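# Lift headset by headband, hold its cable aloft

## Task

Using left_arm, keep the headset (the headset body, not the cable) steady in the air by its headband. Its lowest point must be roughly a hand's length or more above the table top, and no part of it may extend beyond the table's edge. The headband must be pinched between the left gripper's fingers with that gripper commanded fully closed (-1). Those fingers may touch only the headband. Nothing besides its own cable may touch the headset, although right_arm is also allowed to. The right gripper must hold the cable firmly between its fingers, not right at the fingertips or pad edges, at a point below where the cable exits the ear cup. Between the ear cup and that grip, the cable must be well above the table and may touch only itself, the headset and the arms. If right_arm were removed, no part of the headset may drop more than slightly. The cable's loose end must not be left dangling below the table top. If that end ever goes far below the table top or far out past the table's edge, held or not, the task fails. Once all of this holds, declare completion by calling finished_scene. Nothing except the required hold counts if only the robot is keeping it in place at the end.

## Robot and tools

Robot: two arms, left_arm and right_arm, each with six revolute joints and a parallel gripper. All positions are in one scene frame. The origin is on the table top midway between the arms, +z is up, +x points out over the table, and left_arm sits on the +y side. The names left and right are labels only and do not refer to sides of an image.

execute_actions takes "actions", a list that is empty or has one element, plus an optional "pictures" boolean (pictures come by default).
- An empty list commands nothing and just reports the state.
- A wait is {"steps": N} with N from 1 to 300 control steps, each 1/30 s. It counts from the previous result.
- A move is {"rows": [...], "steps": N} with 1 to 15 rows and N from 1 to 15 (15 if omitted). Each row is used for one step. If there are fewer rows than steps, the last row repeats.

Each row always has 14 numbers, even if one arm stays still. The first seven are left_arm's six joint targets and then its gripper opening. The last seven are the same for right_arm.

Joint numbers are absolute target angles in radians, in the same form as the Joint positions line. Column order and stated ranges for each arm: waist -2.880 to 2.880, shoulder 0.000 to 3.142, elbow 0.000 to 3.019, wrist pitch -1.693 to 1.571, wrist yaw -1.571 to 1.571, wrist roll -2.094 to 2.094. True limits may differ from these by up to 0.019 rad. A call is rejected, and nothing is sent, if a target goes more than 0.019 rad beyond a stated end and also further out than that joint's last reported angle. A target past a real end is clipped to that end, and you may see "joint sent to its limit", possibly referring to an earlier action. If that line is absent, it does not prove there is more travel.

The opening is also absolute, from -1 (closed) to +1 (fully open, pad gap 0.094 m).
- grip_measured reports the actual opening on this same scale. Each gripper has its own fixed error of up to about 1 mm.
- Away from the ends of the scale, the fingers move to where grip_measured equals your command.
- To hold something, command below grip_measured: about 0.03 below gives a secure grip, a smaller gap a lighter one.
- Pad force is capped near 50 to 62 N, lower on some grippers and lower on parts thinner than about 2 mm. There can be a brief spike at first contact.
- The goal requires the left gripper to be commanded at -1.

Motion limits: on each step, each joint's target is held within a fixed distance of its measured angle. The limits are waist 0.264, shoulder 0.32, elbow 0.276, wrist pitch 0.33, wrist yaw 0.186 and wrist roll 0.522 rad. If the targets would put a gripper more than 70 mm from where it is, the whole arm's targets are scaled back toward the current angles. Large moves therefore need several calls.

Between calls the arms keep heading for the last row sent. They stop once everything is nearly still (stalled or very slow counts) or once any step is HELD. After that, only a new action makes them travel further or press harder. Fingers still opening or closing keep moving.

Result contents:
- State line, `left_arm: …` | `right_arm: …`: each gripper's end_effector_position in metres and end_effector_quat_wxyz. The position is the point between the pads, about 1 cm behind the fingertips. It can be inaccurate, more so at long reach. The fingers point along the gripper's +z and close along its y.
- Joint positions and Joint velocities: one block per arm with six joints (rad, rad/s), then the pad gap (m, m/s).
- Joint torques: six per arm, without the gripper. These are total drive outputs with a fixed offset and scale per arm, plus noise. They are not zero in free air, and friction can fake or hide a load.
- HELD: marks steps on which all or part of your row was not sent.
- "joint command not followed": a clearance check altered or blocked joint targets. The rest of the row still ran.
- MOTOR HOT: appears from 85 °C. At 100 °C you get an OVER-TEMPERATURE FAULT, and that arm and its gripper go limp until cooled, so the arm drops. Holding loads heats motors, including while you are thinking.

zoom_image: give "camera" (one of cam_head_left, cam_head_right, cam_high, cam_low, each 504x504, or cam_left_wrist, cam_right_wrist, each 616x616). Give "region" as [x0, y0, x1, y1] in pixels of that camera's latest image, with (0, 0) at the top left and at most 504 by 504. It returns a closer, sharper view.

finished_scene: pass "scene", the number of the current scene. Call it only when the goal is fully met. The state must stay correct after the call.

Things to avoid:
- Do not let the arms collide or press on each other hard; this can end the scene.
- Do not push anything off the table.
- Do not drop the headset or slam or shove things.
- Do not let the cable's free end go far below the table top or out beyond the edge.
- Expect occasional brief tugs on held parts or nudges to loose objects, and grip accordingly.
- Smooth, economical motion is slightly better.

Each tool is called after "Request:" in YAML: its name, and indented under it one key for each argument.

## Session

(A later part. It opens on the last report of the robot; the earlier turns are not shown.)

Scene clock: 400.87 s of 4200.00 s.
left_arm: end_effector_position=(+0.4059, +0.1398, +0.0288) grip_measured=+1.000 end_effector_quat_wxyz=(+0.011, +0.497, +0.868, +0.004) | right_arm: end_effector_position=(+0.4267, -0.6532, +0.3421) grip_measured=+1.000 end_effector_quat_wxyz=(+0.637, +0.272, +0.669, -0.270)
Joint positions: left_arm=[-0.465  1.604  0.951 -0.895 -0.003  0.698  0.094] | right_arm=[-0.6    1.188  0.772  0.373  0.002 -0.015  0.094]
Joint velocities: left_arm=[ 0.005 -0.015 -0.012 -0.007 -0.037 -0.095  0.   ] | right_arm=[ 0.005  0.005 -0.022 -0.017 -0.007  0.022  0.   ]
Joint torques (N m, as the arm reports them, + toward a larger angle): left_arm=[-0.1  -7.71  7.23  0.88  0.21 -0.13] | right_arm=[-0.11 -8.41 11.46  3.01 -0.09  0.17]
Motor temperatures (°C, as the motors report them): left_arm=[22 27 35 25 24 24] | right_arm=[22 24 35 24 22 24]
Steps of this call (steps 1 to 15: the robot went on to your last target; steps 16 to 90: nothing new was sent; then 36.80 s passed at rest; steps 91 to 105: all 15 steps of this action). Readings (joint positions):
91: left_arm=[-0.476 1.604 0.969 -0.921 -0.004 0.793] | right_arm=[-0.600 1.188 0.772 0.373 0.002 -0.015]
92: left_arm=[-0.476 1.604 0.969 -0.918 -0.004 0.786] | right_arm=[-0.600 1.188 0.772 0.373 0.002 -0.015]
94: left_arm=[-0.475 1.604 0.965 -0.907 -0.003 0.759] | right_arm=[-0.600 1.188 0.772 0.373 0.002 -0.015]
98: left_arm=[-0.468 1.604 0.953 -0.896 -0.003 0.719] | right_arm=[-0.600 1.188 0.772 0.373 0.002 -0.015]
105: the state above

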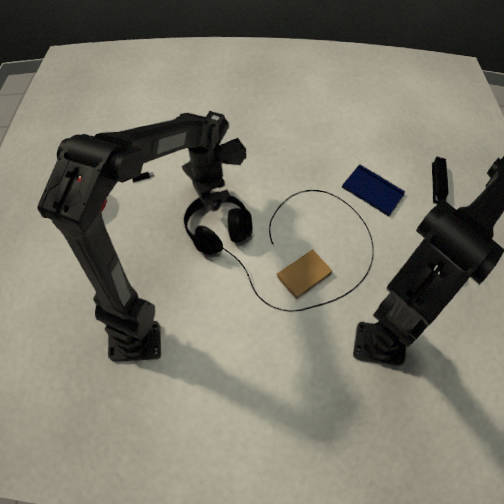

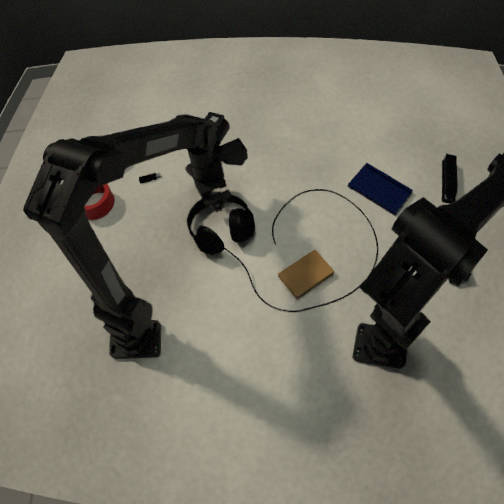

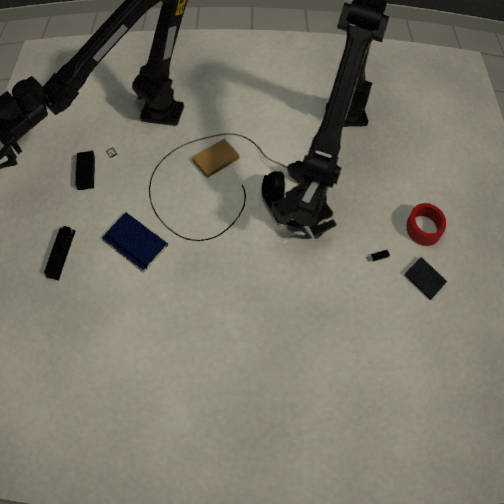

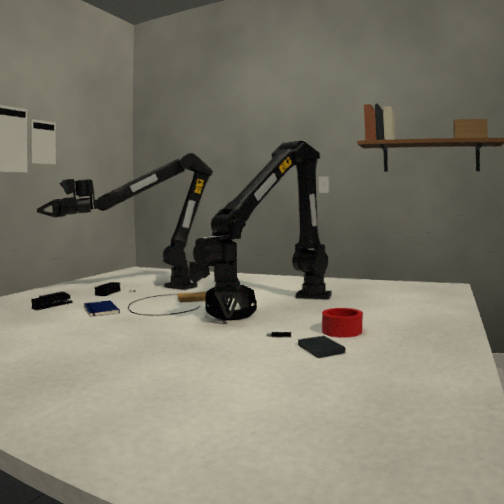

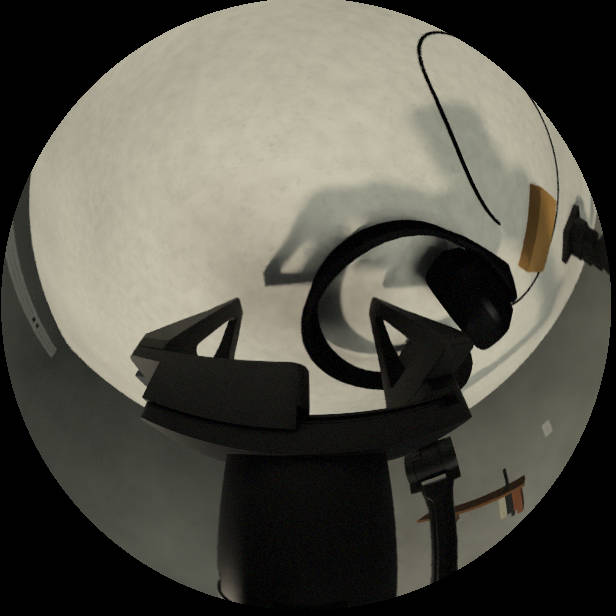

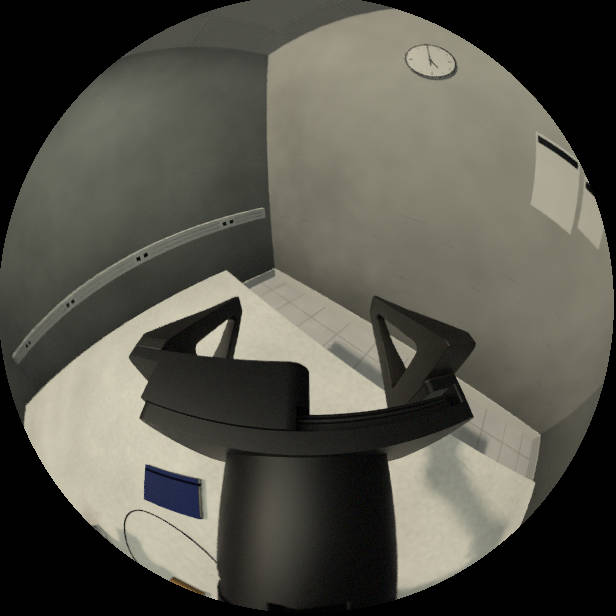

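Request:
execute_actions:
  actions:
    - {"rows": [[-0.455,1.62,0.944,-0.88,0,0.675,0.7,-0.6,1.2,0.8,0.4,0,0,1],[-0.455,1.62,0.944,-0.88,0,0.675,0.4,-0.6,1.2,0.8,0.4,0,0,1],[-0.455,1.62,0.944,-0.88,0,0.675,0.1,-0.6,1.2,0.8,0.4,0,0,1],[-0.455,1.625,0.94,-0.885,0,0.675,0.0,-0.6,1.2,0.8,0.4,0,0,1],[-0.455,1.63,0.938,-0.885,0,0.675,0.0,-0.6,1.2,0.8,0.4,0,0,1],[-0.455,1.635,0.936,-0.885,0,0.675,0.0,-0.6,1.2,0.8,0.4,0,0,1]], "steps": 15}

Scene clock: 411.67 s of 4200.00 s.
left_arm: end_effector_position=(+0.4016, +0.1413, +0.0230) grip_measured=+0.001 end_effector_quat_wxyz=(+0.003, +0.494, +0.869, +0.002) | right_arm: end_effector_position=(+0.4267, -0.6532, +0.3421) grip_measured=+1.000 end_effector_quat_wxyz=(+0.637, +0.272, +0.669, -0.270)
Joint positions: left_arm=[-0.465  1.613  0.943 -0.894 -0.003  0.692  0.047] | right_arm=[-0.6    1.188  0.772  0.373  0.002 -0.015  0.094]
Joint velocities: left_arm=[-0.005 -0.015 -0.002 -0.012 -0.007  0.066  0.   ] | right_arm=[-0.015 -0.005 -0.002 -0.002 -0.007 -0.051  0.   ]
Joint torques (N m, as the arm reports them, + toward a larger angle): left_arm=[-0.05 -7.8   7.07  0.6   0.21 -0.13] | right_arm=[-0.06 -8.41 11.47  3.08 -0.1   0.19]
Motor temperatures (°C, as the motors report them): left_arm=[22 27 35 25 24 24] | right_arm=[22 24 35 24 22 24]
Steps of this call (steps 1 to 15: the robot went on to your last target; steps 16 to 90: nothing new was sent; then 7.30 s passed at rest; steps 91 to 105: all 15 steps of this action). Readings (joint positions):
91: left_arm=[-0.465 1.604 0.951 -0.894 -0.003 0.692] | right_arm=[-0.600 1.188 0.772 0.373 0.002 -0.015]
92: left_arm=[-0.465 1.604 0.951 -0.894 -0.003 0.692] | right_arm=[-0.600 1.188 0.772 0.373 0.002 -0.015]
94: left_arm=[-0.465 1.604 0.951 -0.894 -0.003 0.692] | right_arm=[-0.600 1.188 0.772 0.373 0.002 -0.015]
98: left_arm=[-0.465 1.606 0.947 -0.894 -0.003 0.692] | right_arm=[-0.600 1.188 0.772 0.373 0.002 -0.015]
105: the state above

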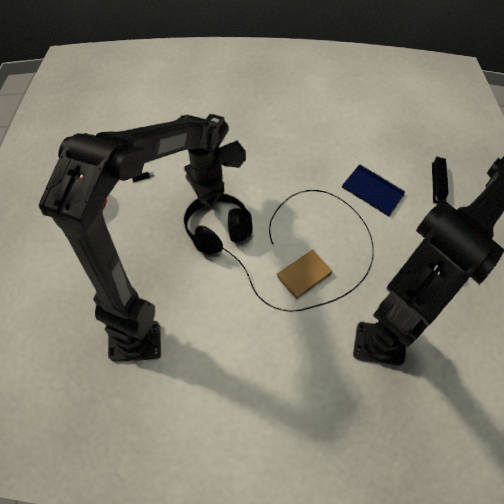

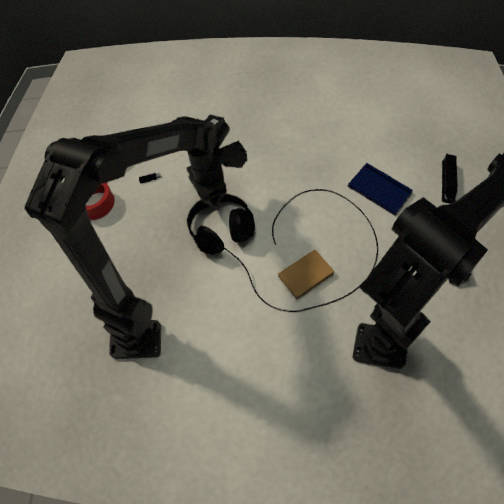

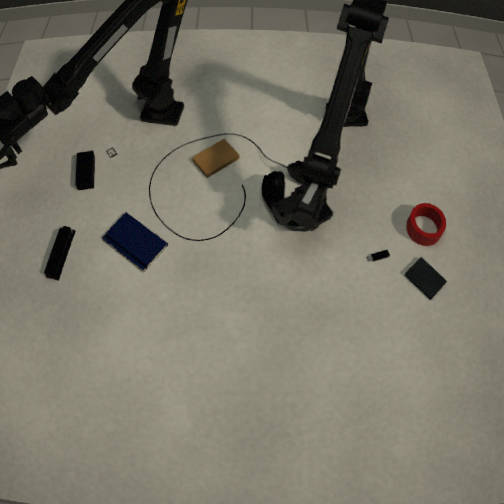

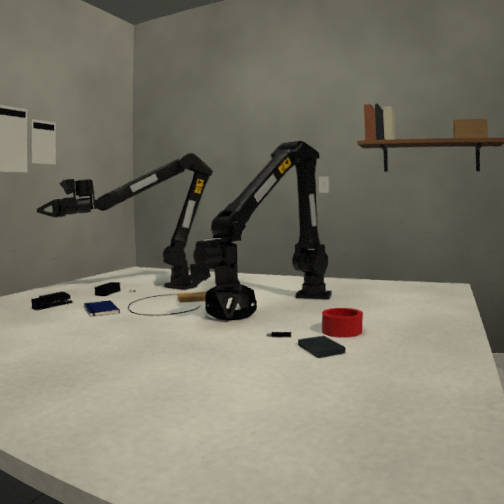

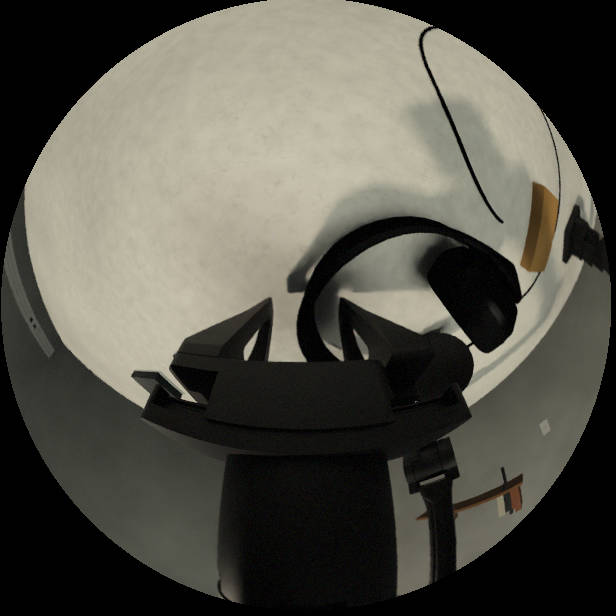

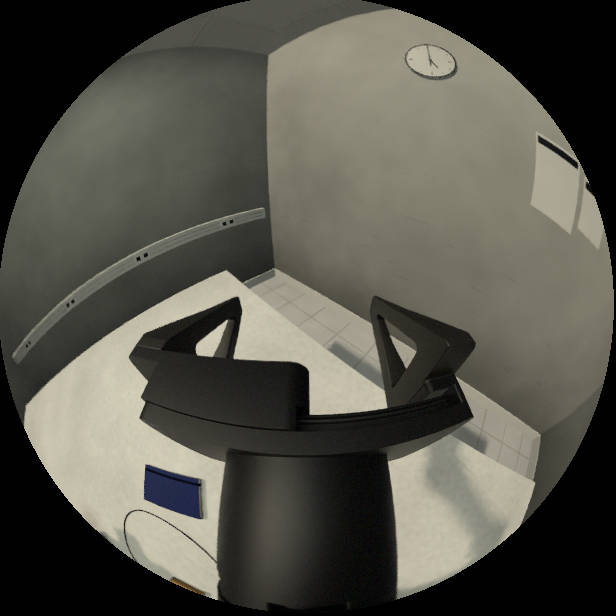

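Request:
zoom_image:
  camera: "cam_low"
  region: [170, 230, 290, 340]

Request:
zoom_image:
  camera: "cam_left_wrist"
  region: [230, 240, 400, 380]

Region (170, 230, 290, 340) of cam_low's 504x504 image, scaled by 4.200, with more detail than that image has; it fills the top 462 rows of this view, and the rest is white.

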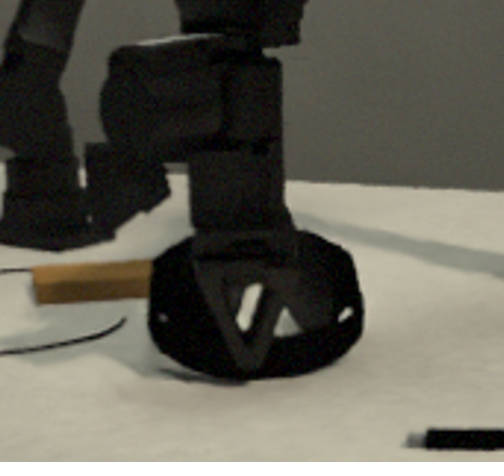

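Region (230, 240, 400, 380) of cam_left_wrist's 616x616 image, scaled by 2.965, with more detail than that image has; it fills the top 415 rows of this view, and the rest is white.

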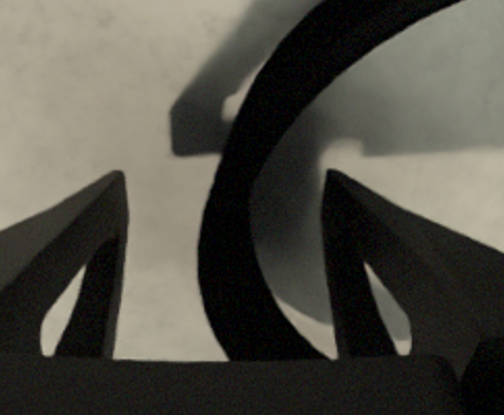

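Request:
execute_actions:
  actions:
    - {"rows": [[-0.455,1.64,0.936,-0.88,0,0.675,0.0,-0.6,1.2,0.8,0.4,0,0,1],[-0.455,1.646,0.936,-0.875,0,0.675,0.0,-0.6,1.2,0.8,0.4,0,0,1],[-0.455,1.651,0.936,-0.87,0,0.675,0.0,-0.6,1.2,0.8,0.4,0,0,1],[-0.455,1.651,0.936,-0.87,0,0.675,0.0,-0.6,1.2,0.8,0.4,0,0,1],[-0.455,1.651,0.936,-0.87,0,0.675,0.0,-0.6,1.2,0.8,0.4,0,0,1],[-0.455,1.651,0.936,-0.87,0,0.675,0.0,-0.6,1.2,0.8,0.4,0,0,1],[-0.455,1.651,0.936,-0.87,0,0.675,-0.2,-0.6,1.2,0.8,0.4,0,0,1],[-0.455,1.651,0.936,-0.87,0,0.675,-0.4,-0.6,1.2,0.8,0.4,0,0,1],[-0.455,1.651,0.936,-0.87,0,0.675,-0.55,-0.6,1.2,0.8,0.4,0,0,1],[-0.455,1.651,0.936,-0.87,0,0.675,-0.7,-0.6,1.2,0.8,0.4,0,0,1],[-0.455,1.651,0.936,-0.87,0,0.675,-0.8,-0.6,1.2,0.8,0.4,0,0,1],[-0.455,1.651,0.936,-0.87,0,0.675,-0.9,-0.6,1.2,0.8,0.4,0,0,1],[-0.455,1.651,0.936,-0.87,0,0.675,-1,-0.6,1.2,0.8,0.4,0,0,1]], "steps": 15}

Scene clock: 430.43 s of 4200.00 s.
left_arm: end_effector_position=(+0.4015, +0.1384, +0.0170) grip_measured=-0.805 end_effector_quat_wxyz=(+0.001, +0.491, +0.871, -0.008) | right_arm: end_effector_position=(+0.4267, -0.6532, +0.3421) grip_measured=+1.000 end_effector_quat_wxyz=(+0.637, +0.272, +0.669, -0.270)
Joint positions: left_arm=[-0.463  1.63   0.945 -0.886  0.017  0.687  0.009] | right_arm=[-0.6    1.188  0.772  0.373  0.002 -0.015  0.094]
Joint velocities: left_arm=[ 0.024 -0.015 -0.027 -0.002 -0.007  0.007 -0.   ] | right_arm=[-0.005 -0.005 -0.002 -0.012 -0.007 -0.022  0.   ]
Joint torques (N m, as the arm reports them, + toward a larger angle): left_arm=[-0.23 -7.55  6.89  0.88 -0.67  0.  ] | right_arm=[-0.15 -8.31 11.46  3.05 -0.11  0.17]
Motor temperatures (°C, as the motors report them): left_arm=[22 27 34 25 24 24] | right_arm=[22 24 35 24 22 24]
Steps of this call (steps 1 to 15: the robot went on to your last target; steps 16 to 90: nothing new was sent; then 15.27 s passed at rest; steps 91 to 105: all 15 steps of this action). Readings (joint positions):
91: left_arm=[-0.465 1.613 0.943 -0.894 -0.003 0.692] | right_arm=[-0.600 1.188 0.772 0.373 0.002 -0.015]
92: left_arm=[-0.465 1.614 0.943 -0.894 -0.003 0.692] | right_arm=[-0.600 1.188 0.772 0.373 0.002 -0.015]
94: left_arm=[-0.465 1.618 0.943 -0.890 -0.003 0.692] | right_arm=[-0.600 1.188 0.772 0.373 0.002 -0.015]
98: left_arm=[-0.465 1.629 0.943 -0.886 -0.003 0.692] | right_arm=[-0.600 1.188 0.772 0.373 0.002 -0.015]
105: the state above

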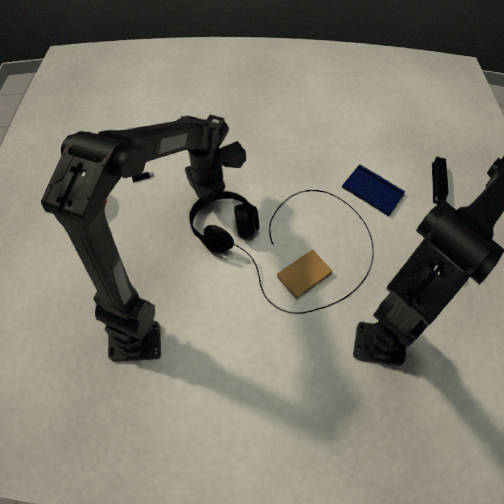

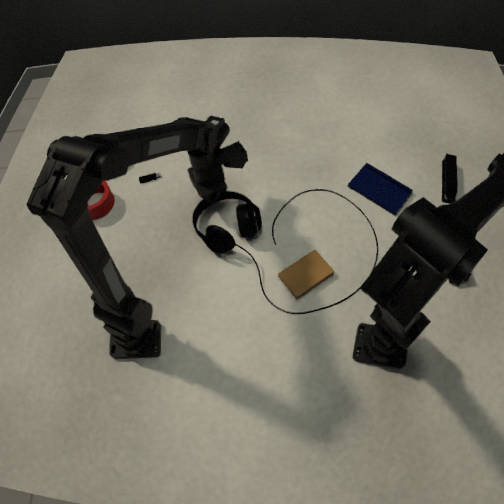

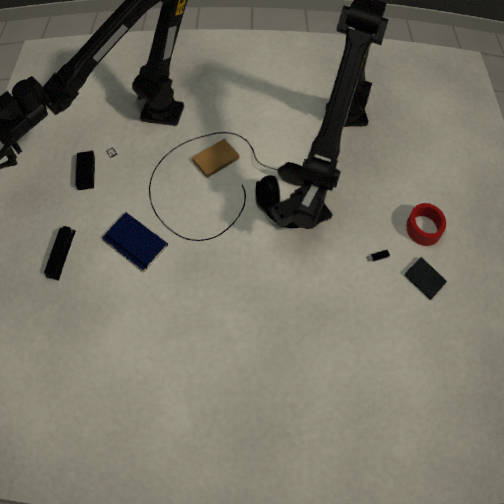

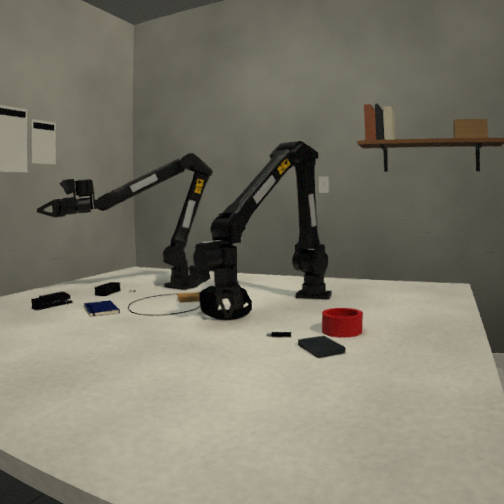

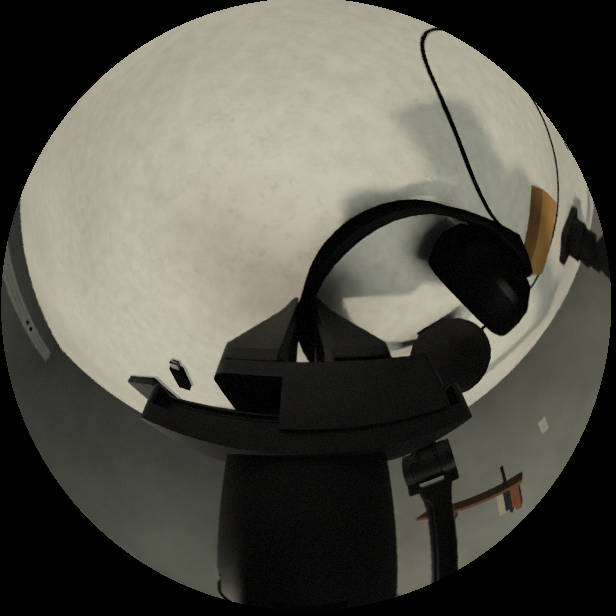

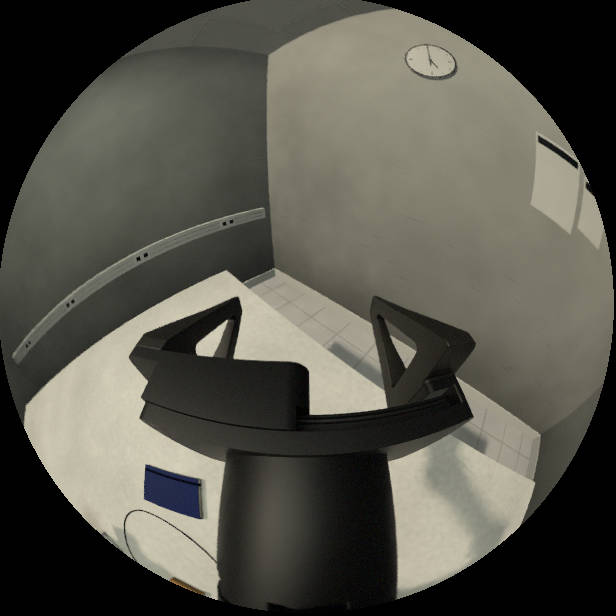

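Request:
execute_actions:
  actions:
    - {"rows": [[-0.46,1.63,0.95,-0.875,0,0.68,-1,-0.6,1.2,0.8,0.4,0,0,1],[-0.46,1.622,0.956,-0.883,0,0.68,-1,-0.6,1.2,0.8,0.4,0,0,1],[-0.46,1.614,0.962,-0.892,0,0.68,-1,-0.6,1.2,0.8,0.4,0,0,1],[-0.46,1.606,0.968,-0.902,0,0.68,-1,-0.6,1.2,0.8,0.4,0,0,1],[-0.46,1.598,0.974,-0.912,0,0.68,-1,-0.6,1.2,0.8,0.4,0,0,1],[-0.46,1.59,0.98,-0.923,0,0.68,-1,-0.6,1.2,0.8,0.4,0,0,1],[-0.46,1.582,0.986,-0.934,0,0.68,-1,-0.6,1.2,0.8,0.4,0,0,1],[-0.46,1.574,0.992,-0.945,0,0.68,-1,-0.6,1.2,0.8,0.4,0,0,1],[-0.46,1.567,0.998,-0.957,0,0.68,-1,-0.6,1.2,0.8,0.4,0,0,1],[-0.46,1.56,1.004,-0.969,0,0.68,-1,-0.6,1.2,0.8,0.4,0,0,1],[-0.46,1.553,1.01,-0.981,0,0.68,-1,-0.6,1.2,0.8,0.4,0,0,1],[-0.46,1.546,1.016,-0.993,0,0.68,-1,-0.6,1.2,0.8,0.4,0,0,1],[-0.46,1.54,1.022,-1.005,0,0.68,-1,-0.6,1.2,0.8,0.4,0,0,1]], "steps": 15}

Scene clock: 501.63 s of 4200.00 s.
left_arm: end_effector_position=(+0.3962, +0.1435, +0.0476) grip_measured=-0.835 end_effector_quat_wxyz=(-0.005, +0.490, +0.872, -0.001) | right_arm: end_effector_position=(+0.4267, -0.6532, +0.3421) grip_measured=+1.000 end_effector_quat_wxyz=(+0.637, +0.272, +0.669, -0.270)
Joint positions: left_arm=[-0.462  1.567  0.966 -0.981  0.     0.684  0.008] | right_arm=[-0.6    1.188  0.772  0.373  0.002 -0.015  0.094]
Joint velocities: left_arm=[-0.005 -0.112  0.051 -0.149 -0.007 -0.022 -0.   ] | right_arm=[ 0.005 -0.015  0.017  0.017 -0.007  0.095  0.   ]
Joint torques (N m, as the arm reports them, + toward a larger angle): left_arm=[ -0.39 -10.7   12.38  -0.46   0.04   0.  ] | right_arm=[ 0.01 -8.49 11.41  3.02 -0.09  0.2 ]
Motor temperatures (°C, as the motors report them): left_arm=[22 27 34 25 25 24] | right_arm=[22 24 36 24 22 24]
Steps of this call (steps 1 to 15: the robot went on to your last target; steps 16 to 90: nothing new was sent; then 67.70 s passed at rest; steps 91 to 105: all 15 steps of this action). Readings (joint positions):
91: left_arm=[-0.462 1.629 0.945 -0.886 0.017 0.685] | right_arm=[-0.600 1.188 0.772 0.373 0.002 -0.015]
92: left_arm=[-0.462 1.628 0.945 -0.886 0.017 0.685] | right_arm=[-0.600 1.188 0.772 0.373 0.002 -0.015]
94: left_arm=[-0.462 1.620 0.945 -0.891 0.018 0.685] | right_arm=[-0.600 1.188 0.772 0.373 0.002 -0.015]
98: left_arm=[-0.462 1.594 0.949 -0.917 0.013 0.684] | right_arm=[-0.600 1.188 0.772 0.373 0.002 -0.015]
105: the state above

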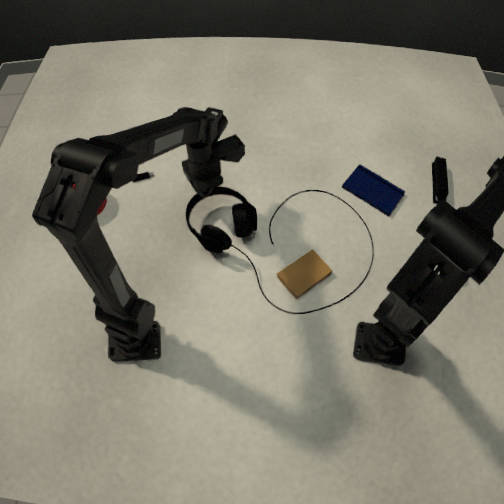

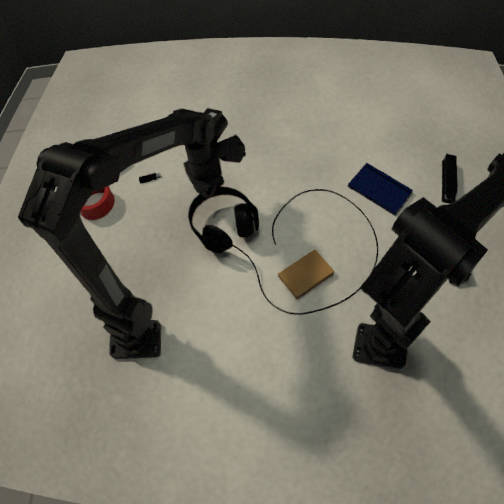

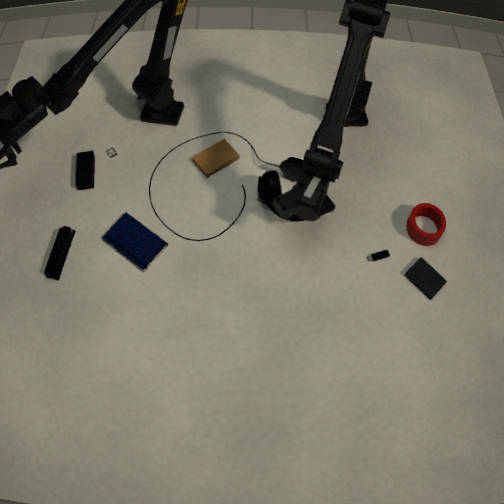

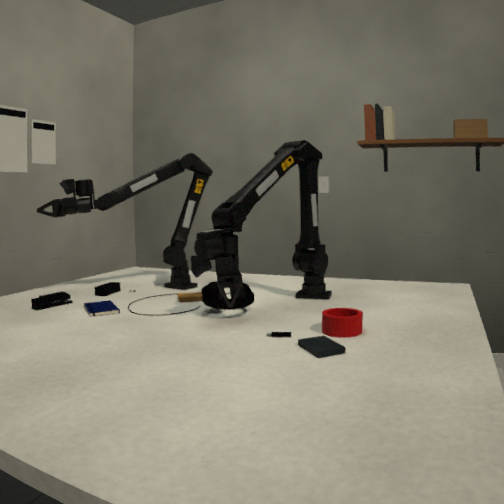

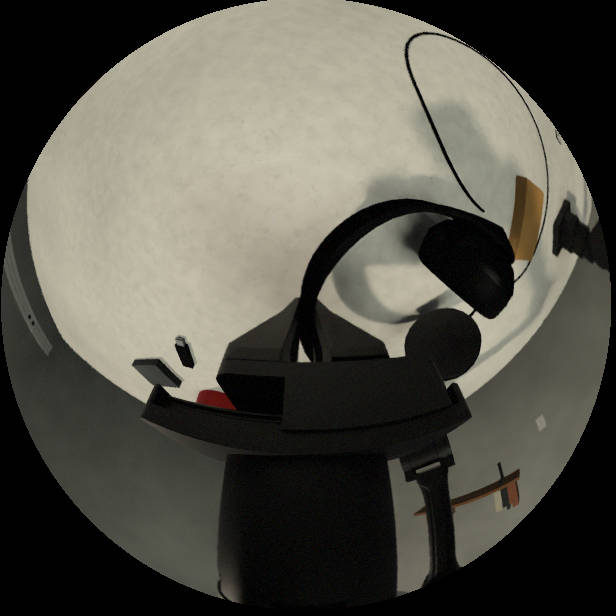

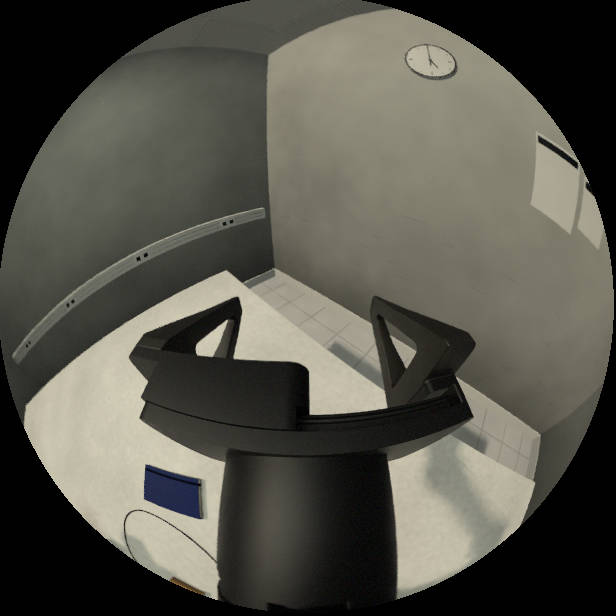

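Request:
execute_actions:
  actions:
    - {"rows": [[-0.46,1.534,1.03,-1.015,0,0.70,-1,-0.6,1.2,0.8,0.4,0,0,1],[-0.46,1.528,1.038,-1.025,0,0.73,-1,-0.6,1.2,0.8,0.4,0,0,1],[-0.46,1.522,1.046,-1.035,0,0.76,-1,-0.6,1.2,0.8,0.4,0,0,1],[-0.46,1.515,1.054,-1.045,0,0.80,-1,-0.6,1.2,0.8,0.4,0,0,1],[-0.46,1.508,1.062,-1.055,0,0.84,-1,-0.6,1.2,0.8,0.4,0,0,1],[-0.46,1.50,1.07,-1.065,0,0.88,-1,-0.6,1.2,0.8,0.4,0,0,1],[-0.465,1.49,1.077,-1.072,0,0.92,-1,-0.6,1.2,0.8,0.4,0,0,1],[-0.47,1.48,1.084,-1.078,0,0.96,-1,-0.6,1.2,0.8,0.4,0,0,1],[-0.475,1.468,1.09,-1.08,0,1.0,-1,-0.6,1.2,0.8,0.4,0,0,1],[-0.48,1.455,1.095,-1.08,0,1.04,-1,-0.6,1.2,0.8,0.4,0,0,1],[-0.485,1.44,1.098,-1.075,0,1.08,-1,-0.6,1.2,0.8,0.4,0,0,1],[-0.49,1.425,1.10,-1.065,0,1.12,-1,-0.6,1.2,0.8,0.4,0,0,1],[-0.495,1.41,1.10,-1.05,0,1.16,-1,-0.6,1.2,0.8,0.4,0,0,1],[-0.50,1.395,1.10,-1.035,0,1.20,-1,-0.6,1.2,0.8,0.4,0,0,1],[-0.505,1.38,1.10,-1.02,0,1.24,-1,-0.6,1.2,0.8,0.4,0,0,1]], "steps": 15}
  pictures: false

Request:
execute_actions:
  actions:
    - {"rows": [[-0.515,1.362,1.10,-1.0,0,1.28,-1,-0.6,1.2,0.8,0.4,0,0,1],[-0.525,1.344,1.10,-0.98,0,1.32,-1,-0.6,1.2,0.8,0.4,0,0,1],[-0.535,1.326,1.098,-0.96,0,1.36,-1,-0.6,1.2,0.8,0.4,0,0,1],[-0.545,1.308,1.096,-0.94,0,1.40,-1,-0.6,1.2,0.8,0.4,0,0,1],[-0.555,1.29,1.094,-0.92,0,1.43,-1,-0.6,1.2,0.8,0.4,0,0,1],[-0.565,1.272,1.092,-0.90,0,1.46,-1,-0.6,1.2,0.8,0.4,0,0,1],[-0.575,1.254,1.09,-0.875,0,1.49,-1,-0.6,1.2,0.8,0.4,0,0,1],[-0.585,1.236,1.088,-0.85,0,1.51,-1,-0.6,1.2,0.8,0.4,0,0,1],[-0.595,1.218,1.086,-0.825,0,1.53,-1,-0.6,1.2,0.8,0.4,0,0,1],[-0.605,1.20,1.084,-0.80,0,1.55,-1,-0.6,1.2,0.8,0.4,0,0,1],[-0.615,1.182,1.082,-0.775,0,1.56,-1,-0.6,1.2,0.8,0.4,0,0,1],[-0.625,1.164,1.08,-0.75,0,1.57,-1,-0.6,1.2,0.8,0.4,0,0,1],[-0.635,1.146,1.08,-0.73,0,1.57,-1,-0.6,1.2,0.8,0.4,0,0,1],[-0.645,1.13,1.08,-0.71,0,1.57,-1,-0.6,1.2,0.8,0.4,0,0,1],[-0.65,1.115,1.08,-0.69,0,1.57,-1,-0.6,1.2,0.8,0.4,0,0,1]], "steps": 15}

Scene clock: 521.90 s of 4200.00 s.
left_arm: end_effector_position=(+0.4150, +0.1288, +0.1276) grip_measured=-0.835 end_effector_quat_wxyz=(+0.063, +0.649, +0.758, +0.023) | right_arm: end_effector_position=(+0.4267, -0.6532, +0.3421) grip_measured=+1.000 end_effector_quat_wxyz=(+0.637, +0.272, +0.669, -0.270)
Joint positions: left_arm=[-0.48   1.432  1.046 -1.05   0.     1.059  0.008] | right_arm=[-0.6    1.188  0.772  0.373  0.002 -0.015  0.094]
Joint velocities: left_arm=[-0.19  -0.552  0.027  0.222 -0.022  1.106 -0.   ] | right_arm=[-0.005  0.005  0.007  0.007  0.007 -0.081  0.   ]
Joint torques (N m, as the arm reports them, + toward a larger angle): left_arm=[-1.54 -9.68 13.56  0.95  0.07  0.17] | right_arm=[-0.04 -8.56 11.46  2.96 -0.12  0.16]
Motor temperatures (°C, as the motors report them): left_arm=[22 28 39 25 25 24] | right_arm=[22 24 36 24 22 24]
Steps of this call (steps 1 to 15: the robot went on to your last target; steps 16 to 90: nothing new was sent; then 16.77 s passed at rest; steps 91 to 105: all 15 steps of this action). Readings (joint positions):
91: left_arm=[-0.462 1.558 0.974 -0.989 0.000 0.684] | right_arm=[-0.600 1.188 0.772 0.373 0.002 -0.015]
92: left_arm=[-0.462 1.558 0.976 -0.994 0.000 0.687] | right_arm=[-0.600 1.188 0.772 0.373 0.002 -0.015]
94: left_arm=[-0.462 1.556 0.983 -1.010 0.000 0.711] | right_arm=[-0.600 1.188 0.772 0.373 0.002 -0.015]
98: left_arm=[-0.462 1.535 1.009 -1.046 0.000 0.811] | right_arm=[-0.600 1.188 0.772 0.373 0.002 -0.015]
105: the state above

Scene clock: 522.40 s of 4200.00 s.
left_arm: end_effector_position=(+0.4309, +0.0480, +0.2706) grip_measured=-0.835 end_effector_quat_wxyz=(+0.299, +0.795, +0.502, +0.163) | right_arm: end_effector_position=(+0.4267, -0.6532, +0.3421) grip_measured=+1.000 end_effector_quat_wxyz=(+0.637, +0.272, +0.669, -0.270)
Joint positions: left_arm=[-0.629  1.167  1.047 -0.756  0.     1.508  0.008] | right_arm=[-0.6    1.188  0.772  0.373  0.002 -0.015  0.094]
Joint velocities: left_arm=[-0.278 -0.542  0.017  0.623  0.037  0.359  0.001] | right_arm=[-0.015 -0.015  0.002  0.007 -0.051 -0.051  0.   ]
Joint torques (N m, as the arm reports them, + toward a larger angle): left_arm=[-1.09 -7.38 13.43  2.3   0.05  0.14] | right_arm=[-0.21 -8.41 11.46  3.   -0.11  0.17]
Motor temperatures (°C, as the motors report them): left_arm=[22 28 40 25 25 24] | right_arm=[22 24 36 24 22 24]
Steps of this call (steps 1 to 15: all 15 steps of this action). Readings (joint positions):
1: left_arm=[-0.487 1.414 1.047 -1.040 0.000 1.098] | right_arm=[-0.600 1.188 0.772 0.373 0.002 -0.015]
2: left_arm=[-0.494 1.395 1.047 -1.028 0.000 1.137] | right_arm=[-0.600 1.188 0.772 0.373 0.002 -0.015]
4: left_arm=[-0.513 1.360 1.047 -0.995 0.000 1.215] | right_arm=[-0.600 1.188 0.772 0.373 0.002 -0.015]
8: left_arm=[-0.557 1.291 1.047 -0.916 0.000 1.358] | right_arm=[-0.600 1.188 0.772 0.373 0.002 -0.015]
15: the state above

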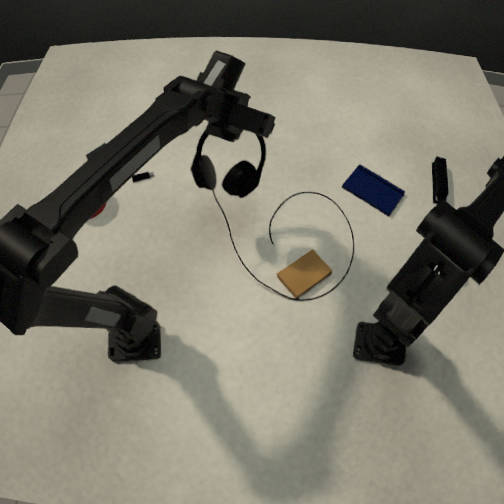

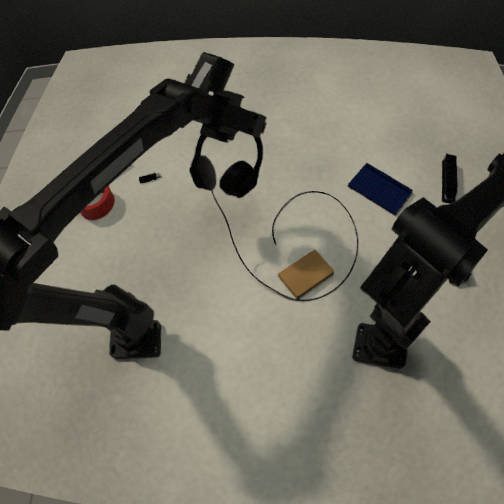

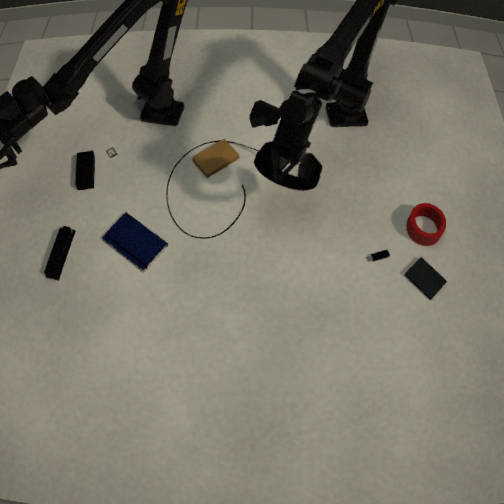

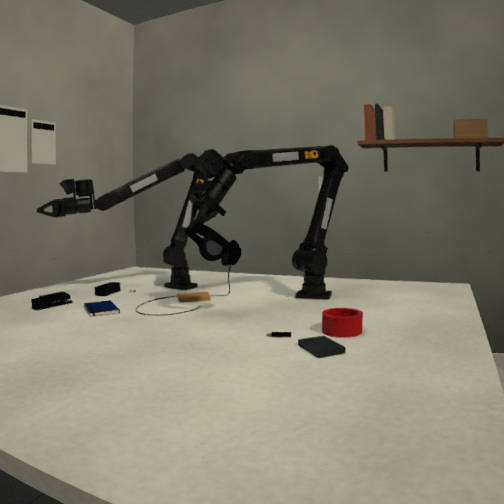

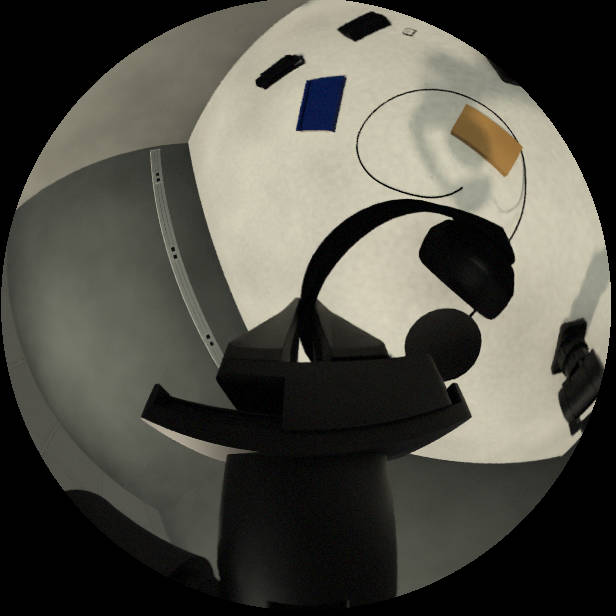

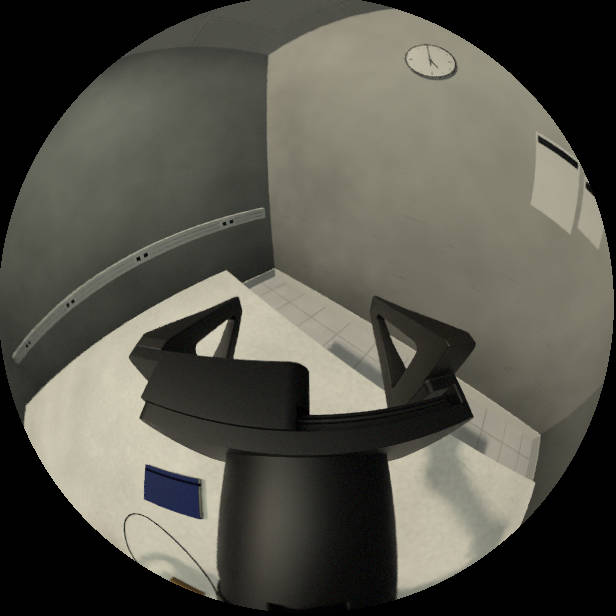

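Request:
execute_actions:
  actions:
    - {"rows": [[-0.655,1.11,1.08,-0.685,0,1.57,-1,-0.6,1.2,0.8,0.4,0,0,1],[-0.662,1.103,1.08,-0.674,0,1.57,-1,-0.6,1.2,0.8,0.4,0,0,1],[-0.671,1.094,1.08,-0.66,0,1.57,-1,-0.6,1.2,0.8,0.4,0,0,1],[-0.682,1.083,1.08,-0.642,0,1.57,-1,-0.6,1.2,0.8,0.4,0,0,1],[-0.693,1.071,1.08,-0.623,0,1.57,-1,-0.6,1.2,0.8,0.4,0,0,1],[-0.704,1.059,1.08,-0.604,0,1.57,-1,-0.6,1.2,0.8,0.4,0,0,1],[-0.715,1.047,1.08,-0.585,0,1.57,-1,-0.6,1.2,0.8,0.4,0,0,1],[-0.726,1.035,1.08,-0.566,0,1.57,-1,-0.6,1.2,0.8,0.4,0,0,1],[-0.737,1.023,1.08,-0.547,0,1.57,-1,-0.6,1.2,0.8,0.4,0,0,1],[-0.748,1.011,1.08,-0.528,0,1.57,-1,-0.6,1.2,0.8,0.4,0,0,1],[-0.759,0.999,1.08,-0.509,0,1.57,-1,-0.6,1.2,0.8,0.4,0,0,1],[-0.77,0.987,1.08,-0.49,0,1.57,-1,-0.6,1.2,0.8,0.4,0,0,1],[-0.781,0.975,1.08,-0.471,0,1.57,-1,-0.6,1.2,0.8,0.4,0,0,1],[-0.792,0.963,1.08,-0.452,0,1.57,-1,-0.6,1.2,0.8,0.4,0,0,1],[-0.803,0.951,1.08,-0.433,0,1.57,-1,-0.6,1.2,0.8,0.4,0,0,1]], "steps": 15}
  pictures: false

Request:
execute_actions:
  actions:
    - {"rows": [[-0.814,0.939,1.08,-0.414,0,1.57,-1,-0.6,1.2,0.8,0.4,0,0,1],[-0.825,0.927,1.08,-0.395,0,1.57,-1,-0.6,1.2,0.8,0.4,0,0,1],[-0.836,0.915,1.08,-0.376,0,1.57,-1,-0.6,1.2,0.8,0.4,0,0,1],[-0.847,0.903,1.08,-0.357,0,1.57,-1,-0.6,1.2,0.8,0.4,0,0,1],[-0.858,0.891,1.08,-0.338,0,1.57,-1,-0.6,1.2,0.8,0.4,0,0,1],[-0.869,0.879,1.08,-0.319,0,1.57,-1,-0.6,1.2,0.8,0.4,0,0,1],[-0.88,0.867,1.08,-0.30,0,1.57,-1,-0.6,1.2,0.8,0.4,0,0,1],[-0.891,0.855,1.08,-0.281,0,1.57,-1,-0.6,1.2,0.8,0.4,0,0,1],[-0.902,0.843,1.08,-0.262,0,1.57,-1,-0.6,1.2,0.8,0.4,0,0,1],[-0.913,0.832,1.08,-0.245,0,1.57,-1,-0.6,1.2,0.8,0.4,0,0,1],[-0.923,0.822,1.08,-0.23,0,1.57,-1,-0.6,1.2,0.8,0.4,0,0,1],[-0.932,0.813,1.08,-0.218,0,1.57,-1,-0.6,1.2,0.8,0.4,0,0,1],[-0.94,0.806,1.08,-0.209,0,1.57,-1,-0.6,1.2,0.8,0.4,0,0,1],[-0.946,0.802,1.08,-0.203,0,1.57,-1,-0.6,1.2,0.8,0.4,0,0,1],[-0.95,0.80,1.08,-0.2,0,1.57,-1,-0.6,1.2,0.8,0.4,0,0,1]], "steps": 15}
  pictures: false

Request:
execute_actions:
  actions:
    - {"steps": 30}

Scene clock: 560.67 s of 4200.00 s.
left_arm: end_effector_position=(+0.3956, -0.0132, +0.3953) grip_measured=-0.835 end_effector_quat_wxyz=(+0.476, +0.758, +0.381, +0.229) | right_arm: end_effector_position=(+0.4267, -0.6532, +0.3421) grip_measured=+1.000 end_effector_quat_wxyz=(+0.637, +0.272, +0.669, -0.270)
Joint positions: left_arm=[-0.778  0.999  1.047 -0.505  0.     1.554  0.008] | right_arm=[-0.6    1.188  0.772  0.373  0.002 -0.015  0.094]
Joint velocities: left_arm=[-0.347 -0.474 -0.002  0.569 -0.007 -0.007 -0.   ] | right_arm=[-0.005  0.005  0.027 -0.002 -0.007 -0.037  0.   ]
Joint torques (N m, as the arm reports them, + toward a larger angle): left_arm=[-0.84 -5.14 13.77  3.12  0.02  0.11] | right_arm=[-0.08 -8.31 11.43  3.08 -0.1   0.18]
Motor temperatures (°C, as the motors report them): left_arm=[22 26 45 25 24 24] | right_arm=[22 24 37 24 22 24]
Steps of this call (steps 1 to 30: the robot went on to your last target; steps 31 to 90: nothing new was sent; then 34.77 s passed at rest; steps 91 to 105: all 15 steps of this action). Readings (joint positions):
91: left_arm=[-0.650 1.110 1.047 -0.715 0.000 1.553] | right_arm=[-0.600 1.188 0.772 0.373 0.002 -0.015]
92: left_arm=[-0.650 1.110 1.047 -0.713 0.000 1.553] | right_arm=[-0.600 1.188 0.772 0.373 0.002 -0.015]
94: left_arm=[-0.653 1.110 1.047 -0.699 0.000 1.553] | right_arm=[-0.600 1.188 0.772 0.373 0.002 -0.015]
98: left_arm=[-0.686 1.096 1.047 -0.636 0.000 1.554] | right_arm=[-0.600 1.188 0.772 0.373 0.002 -0.015]
105: the state above

Scene clock: 561.17 s of 4200.00 s.
left_arm: end_effector_position=(+0.3156, -0.0367, +0.5326) grip_measured=-0.835 end_effector_quat_wxyz=(+0.651, +0.663, +0.271, +0.253) | right_arm: end_effector_position=(+0.4267, -0.6532, +0.3421) grip_measured=+1.000 end_effector_quat_wxyz=(+0.637, +0.272, +0.669, -0.270)
Joint positions: left_arm=[-0.935  0.823  1.047 -0.249  0.     1.554  0.008] | right_arm=[-0.6    1.188  0.772  0.373  0.002 -0.015  0.094]
Joint velocities: left_arm=[-0.23  -0.259 -0.007  0.247 -0.066 -0.051  0.001] | right_arm=[ 0.005  0.005  0.022  0.002  0.066 -0.037  0.   ]
Joint torques (N m, as the arm reports them, + toward a larger angle): left_arm=[-0.7  -2.29 13.6   3.32 -0.02  0.09] | right_arm=[-0.08 -8.59 11.39  3.05 -0.1   0.18]
Motor temperatures (°C, as the motors report them): left_arm=[22 26 45 25 24 24] | right_arm=[22 24 37 24 22 24]
Steps of this call (steps 1 to 15: all 15 steps of this action). Readings (joint positions):
1: left_arm=[-0.789 0.983 1.047 -0.486 0.000 1.554] | right_arm=[-0.600 1.188 0.772 0.373 0.002 -0.015]
2: left_arm=[-0.800 0.968 1.047 -0.467 0.000 1.554] | right_arm=[-0.600 1.188 0.772 0.373 0.002 -0.015]
4: left_arm=[-0.821 0.941 1.047 -0.429 0.000 1.554] | right_arm=[-0.600 1.188 0.772 0.373 0.002 -0.015]
8: left_arm=[-0.863 0.894 1.047 -0.355 0.000 1.554] | right_arm=[-0.600 1.188 0.772 0.373 0.002 -0.015]
15: the state above

Scene clock: 562.17 s of 4200.00 s.
left_arm: end_effector_position=(+0.3060, -0.0343, +0.5447) grip_measured=-0.835 end_effector_quat_wxyz=(+0.664, +0.653, +0.262, +0.253) | right_arm: end_effector_position=(+0.4267, -0.6532, +0.3421) grip_measured=+1.000 end_effector_quat_wxyz=(+0.637, +0.272, +0.669, -0.270)
Joint positions: left_arm=[-0.947  0.802  1.047 -0.234  0.     1.554  0.008] | right_arm=[-0.6    1.188  0.772  0.373  0.002 -0.015  0.094]
Joint velocities: left_arm=[ 0.005 -0.005  0.012 -0.002 -0.051 -0.022 -0.   ] | right_arm=[-0.005 -0.005 -0.012  0.012 -0.066 -0.022  0.   ]
Joint torques (N m, as the arm reports them, + toward a larger angle): left_arm=[-0.78 -1.45 13.57  3.46 -0.03  0.09] | right_arm=[-0.08 -8.45 11.51  3.04 -0.08  0.18]
Motor temperatures (°C, as the motors report them): left_arm=[22 26 45 25 24 24] | right_arm=[22 24 37 24 22 24]
Steps of this call (steps 1 to 30: the robot went on to your last target). Readings (joint positions):
1: left_arm=[-0.941 0.815 1.047 -0.242 0.000 1.554] | right_arm=[-0.600 1.188 0.772 0.373 0.002 -0.015]
2: left_arm=[-0.945 0.809 1.047 -0.238 0.000 1.554] | right_arm=[-0.600 1.188 0.772 0.373 0.002 -0.015]
4: left_arm=[-0.947 0.803 1.047 -0.234 0.000 1.554] | right_arm=[-0.600 1.188 0.772 0.373 0.002 -0.015]
8: left_arm=[-0.947 0.802 1.047 -0.234 0.000 1.554] | right_arm=[-0.600 1.188 0.772 0.373 0.002 -0.015]
30: the state above
All arms were judged still, so your last target was given up. Only a new action makes them travel on or press farther. Fingers that are still opening or closing keep moving.

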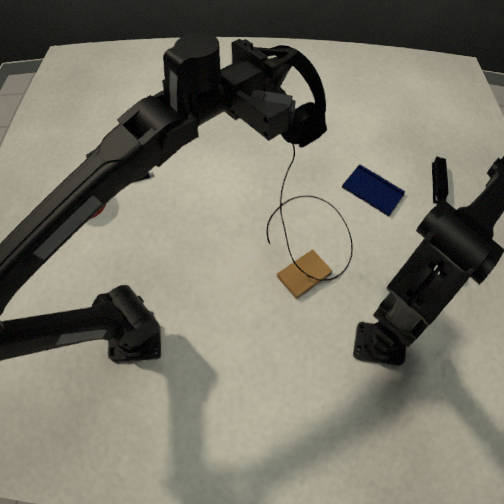

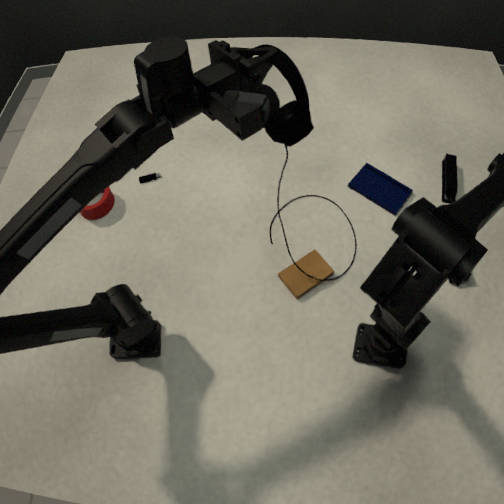

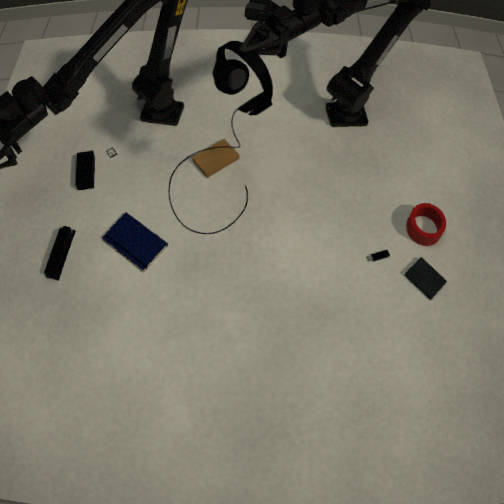

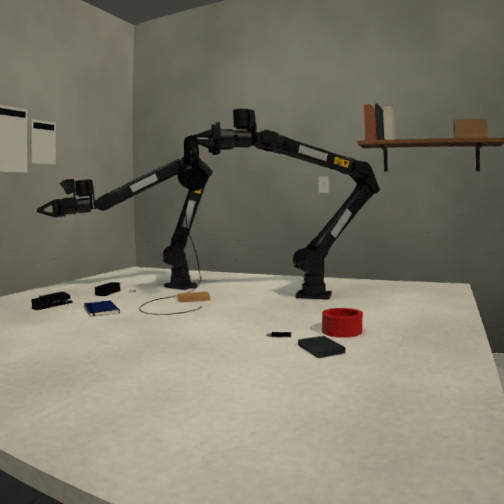

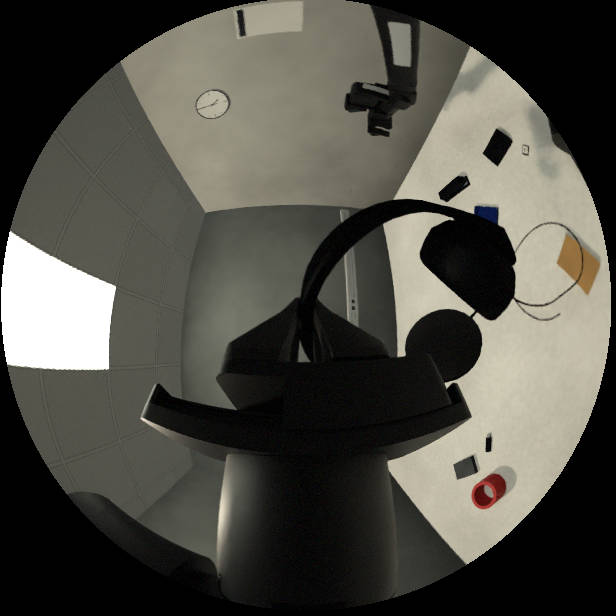

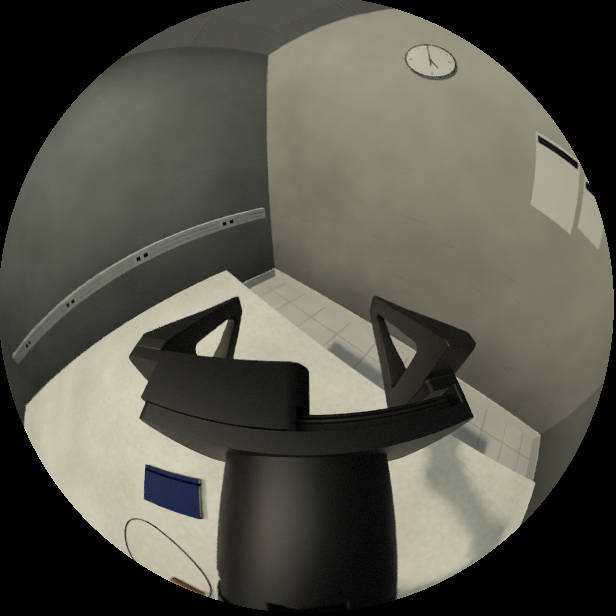

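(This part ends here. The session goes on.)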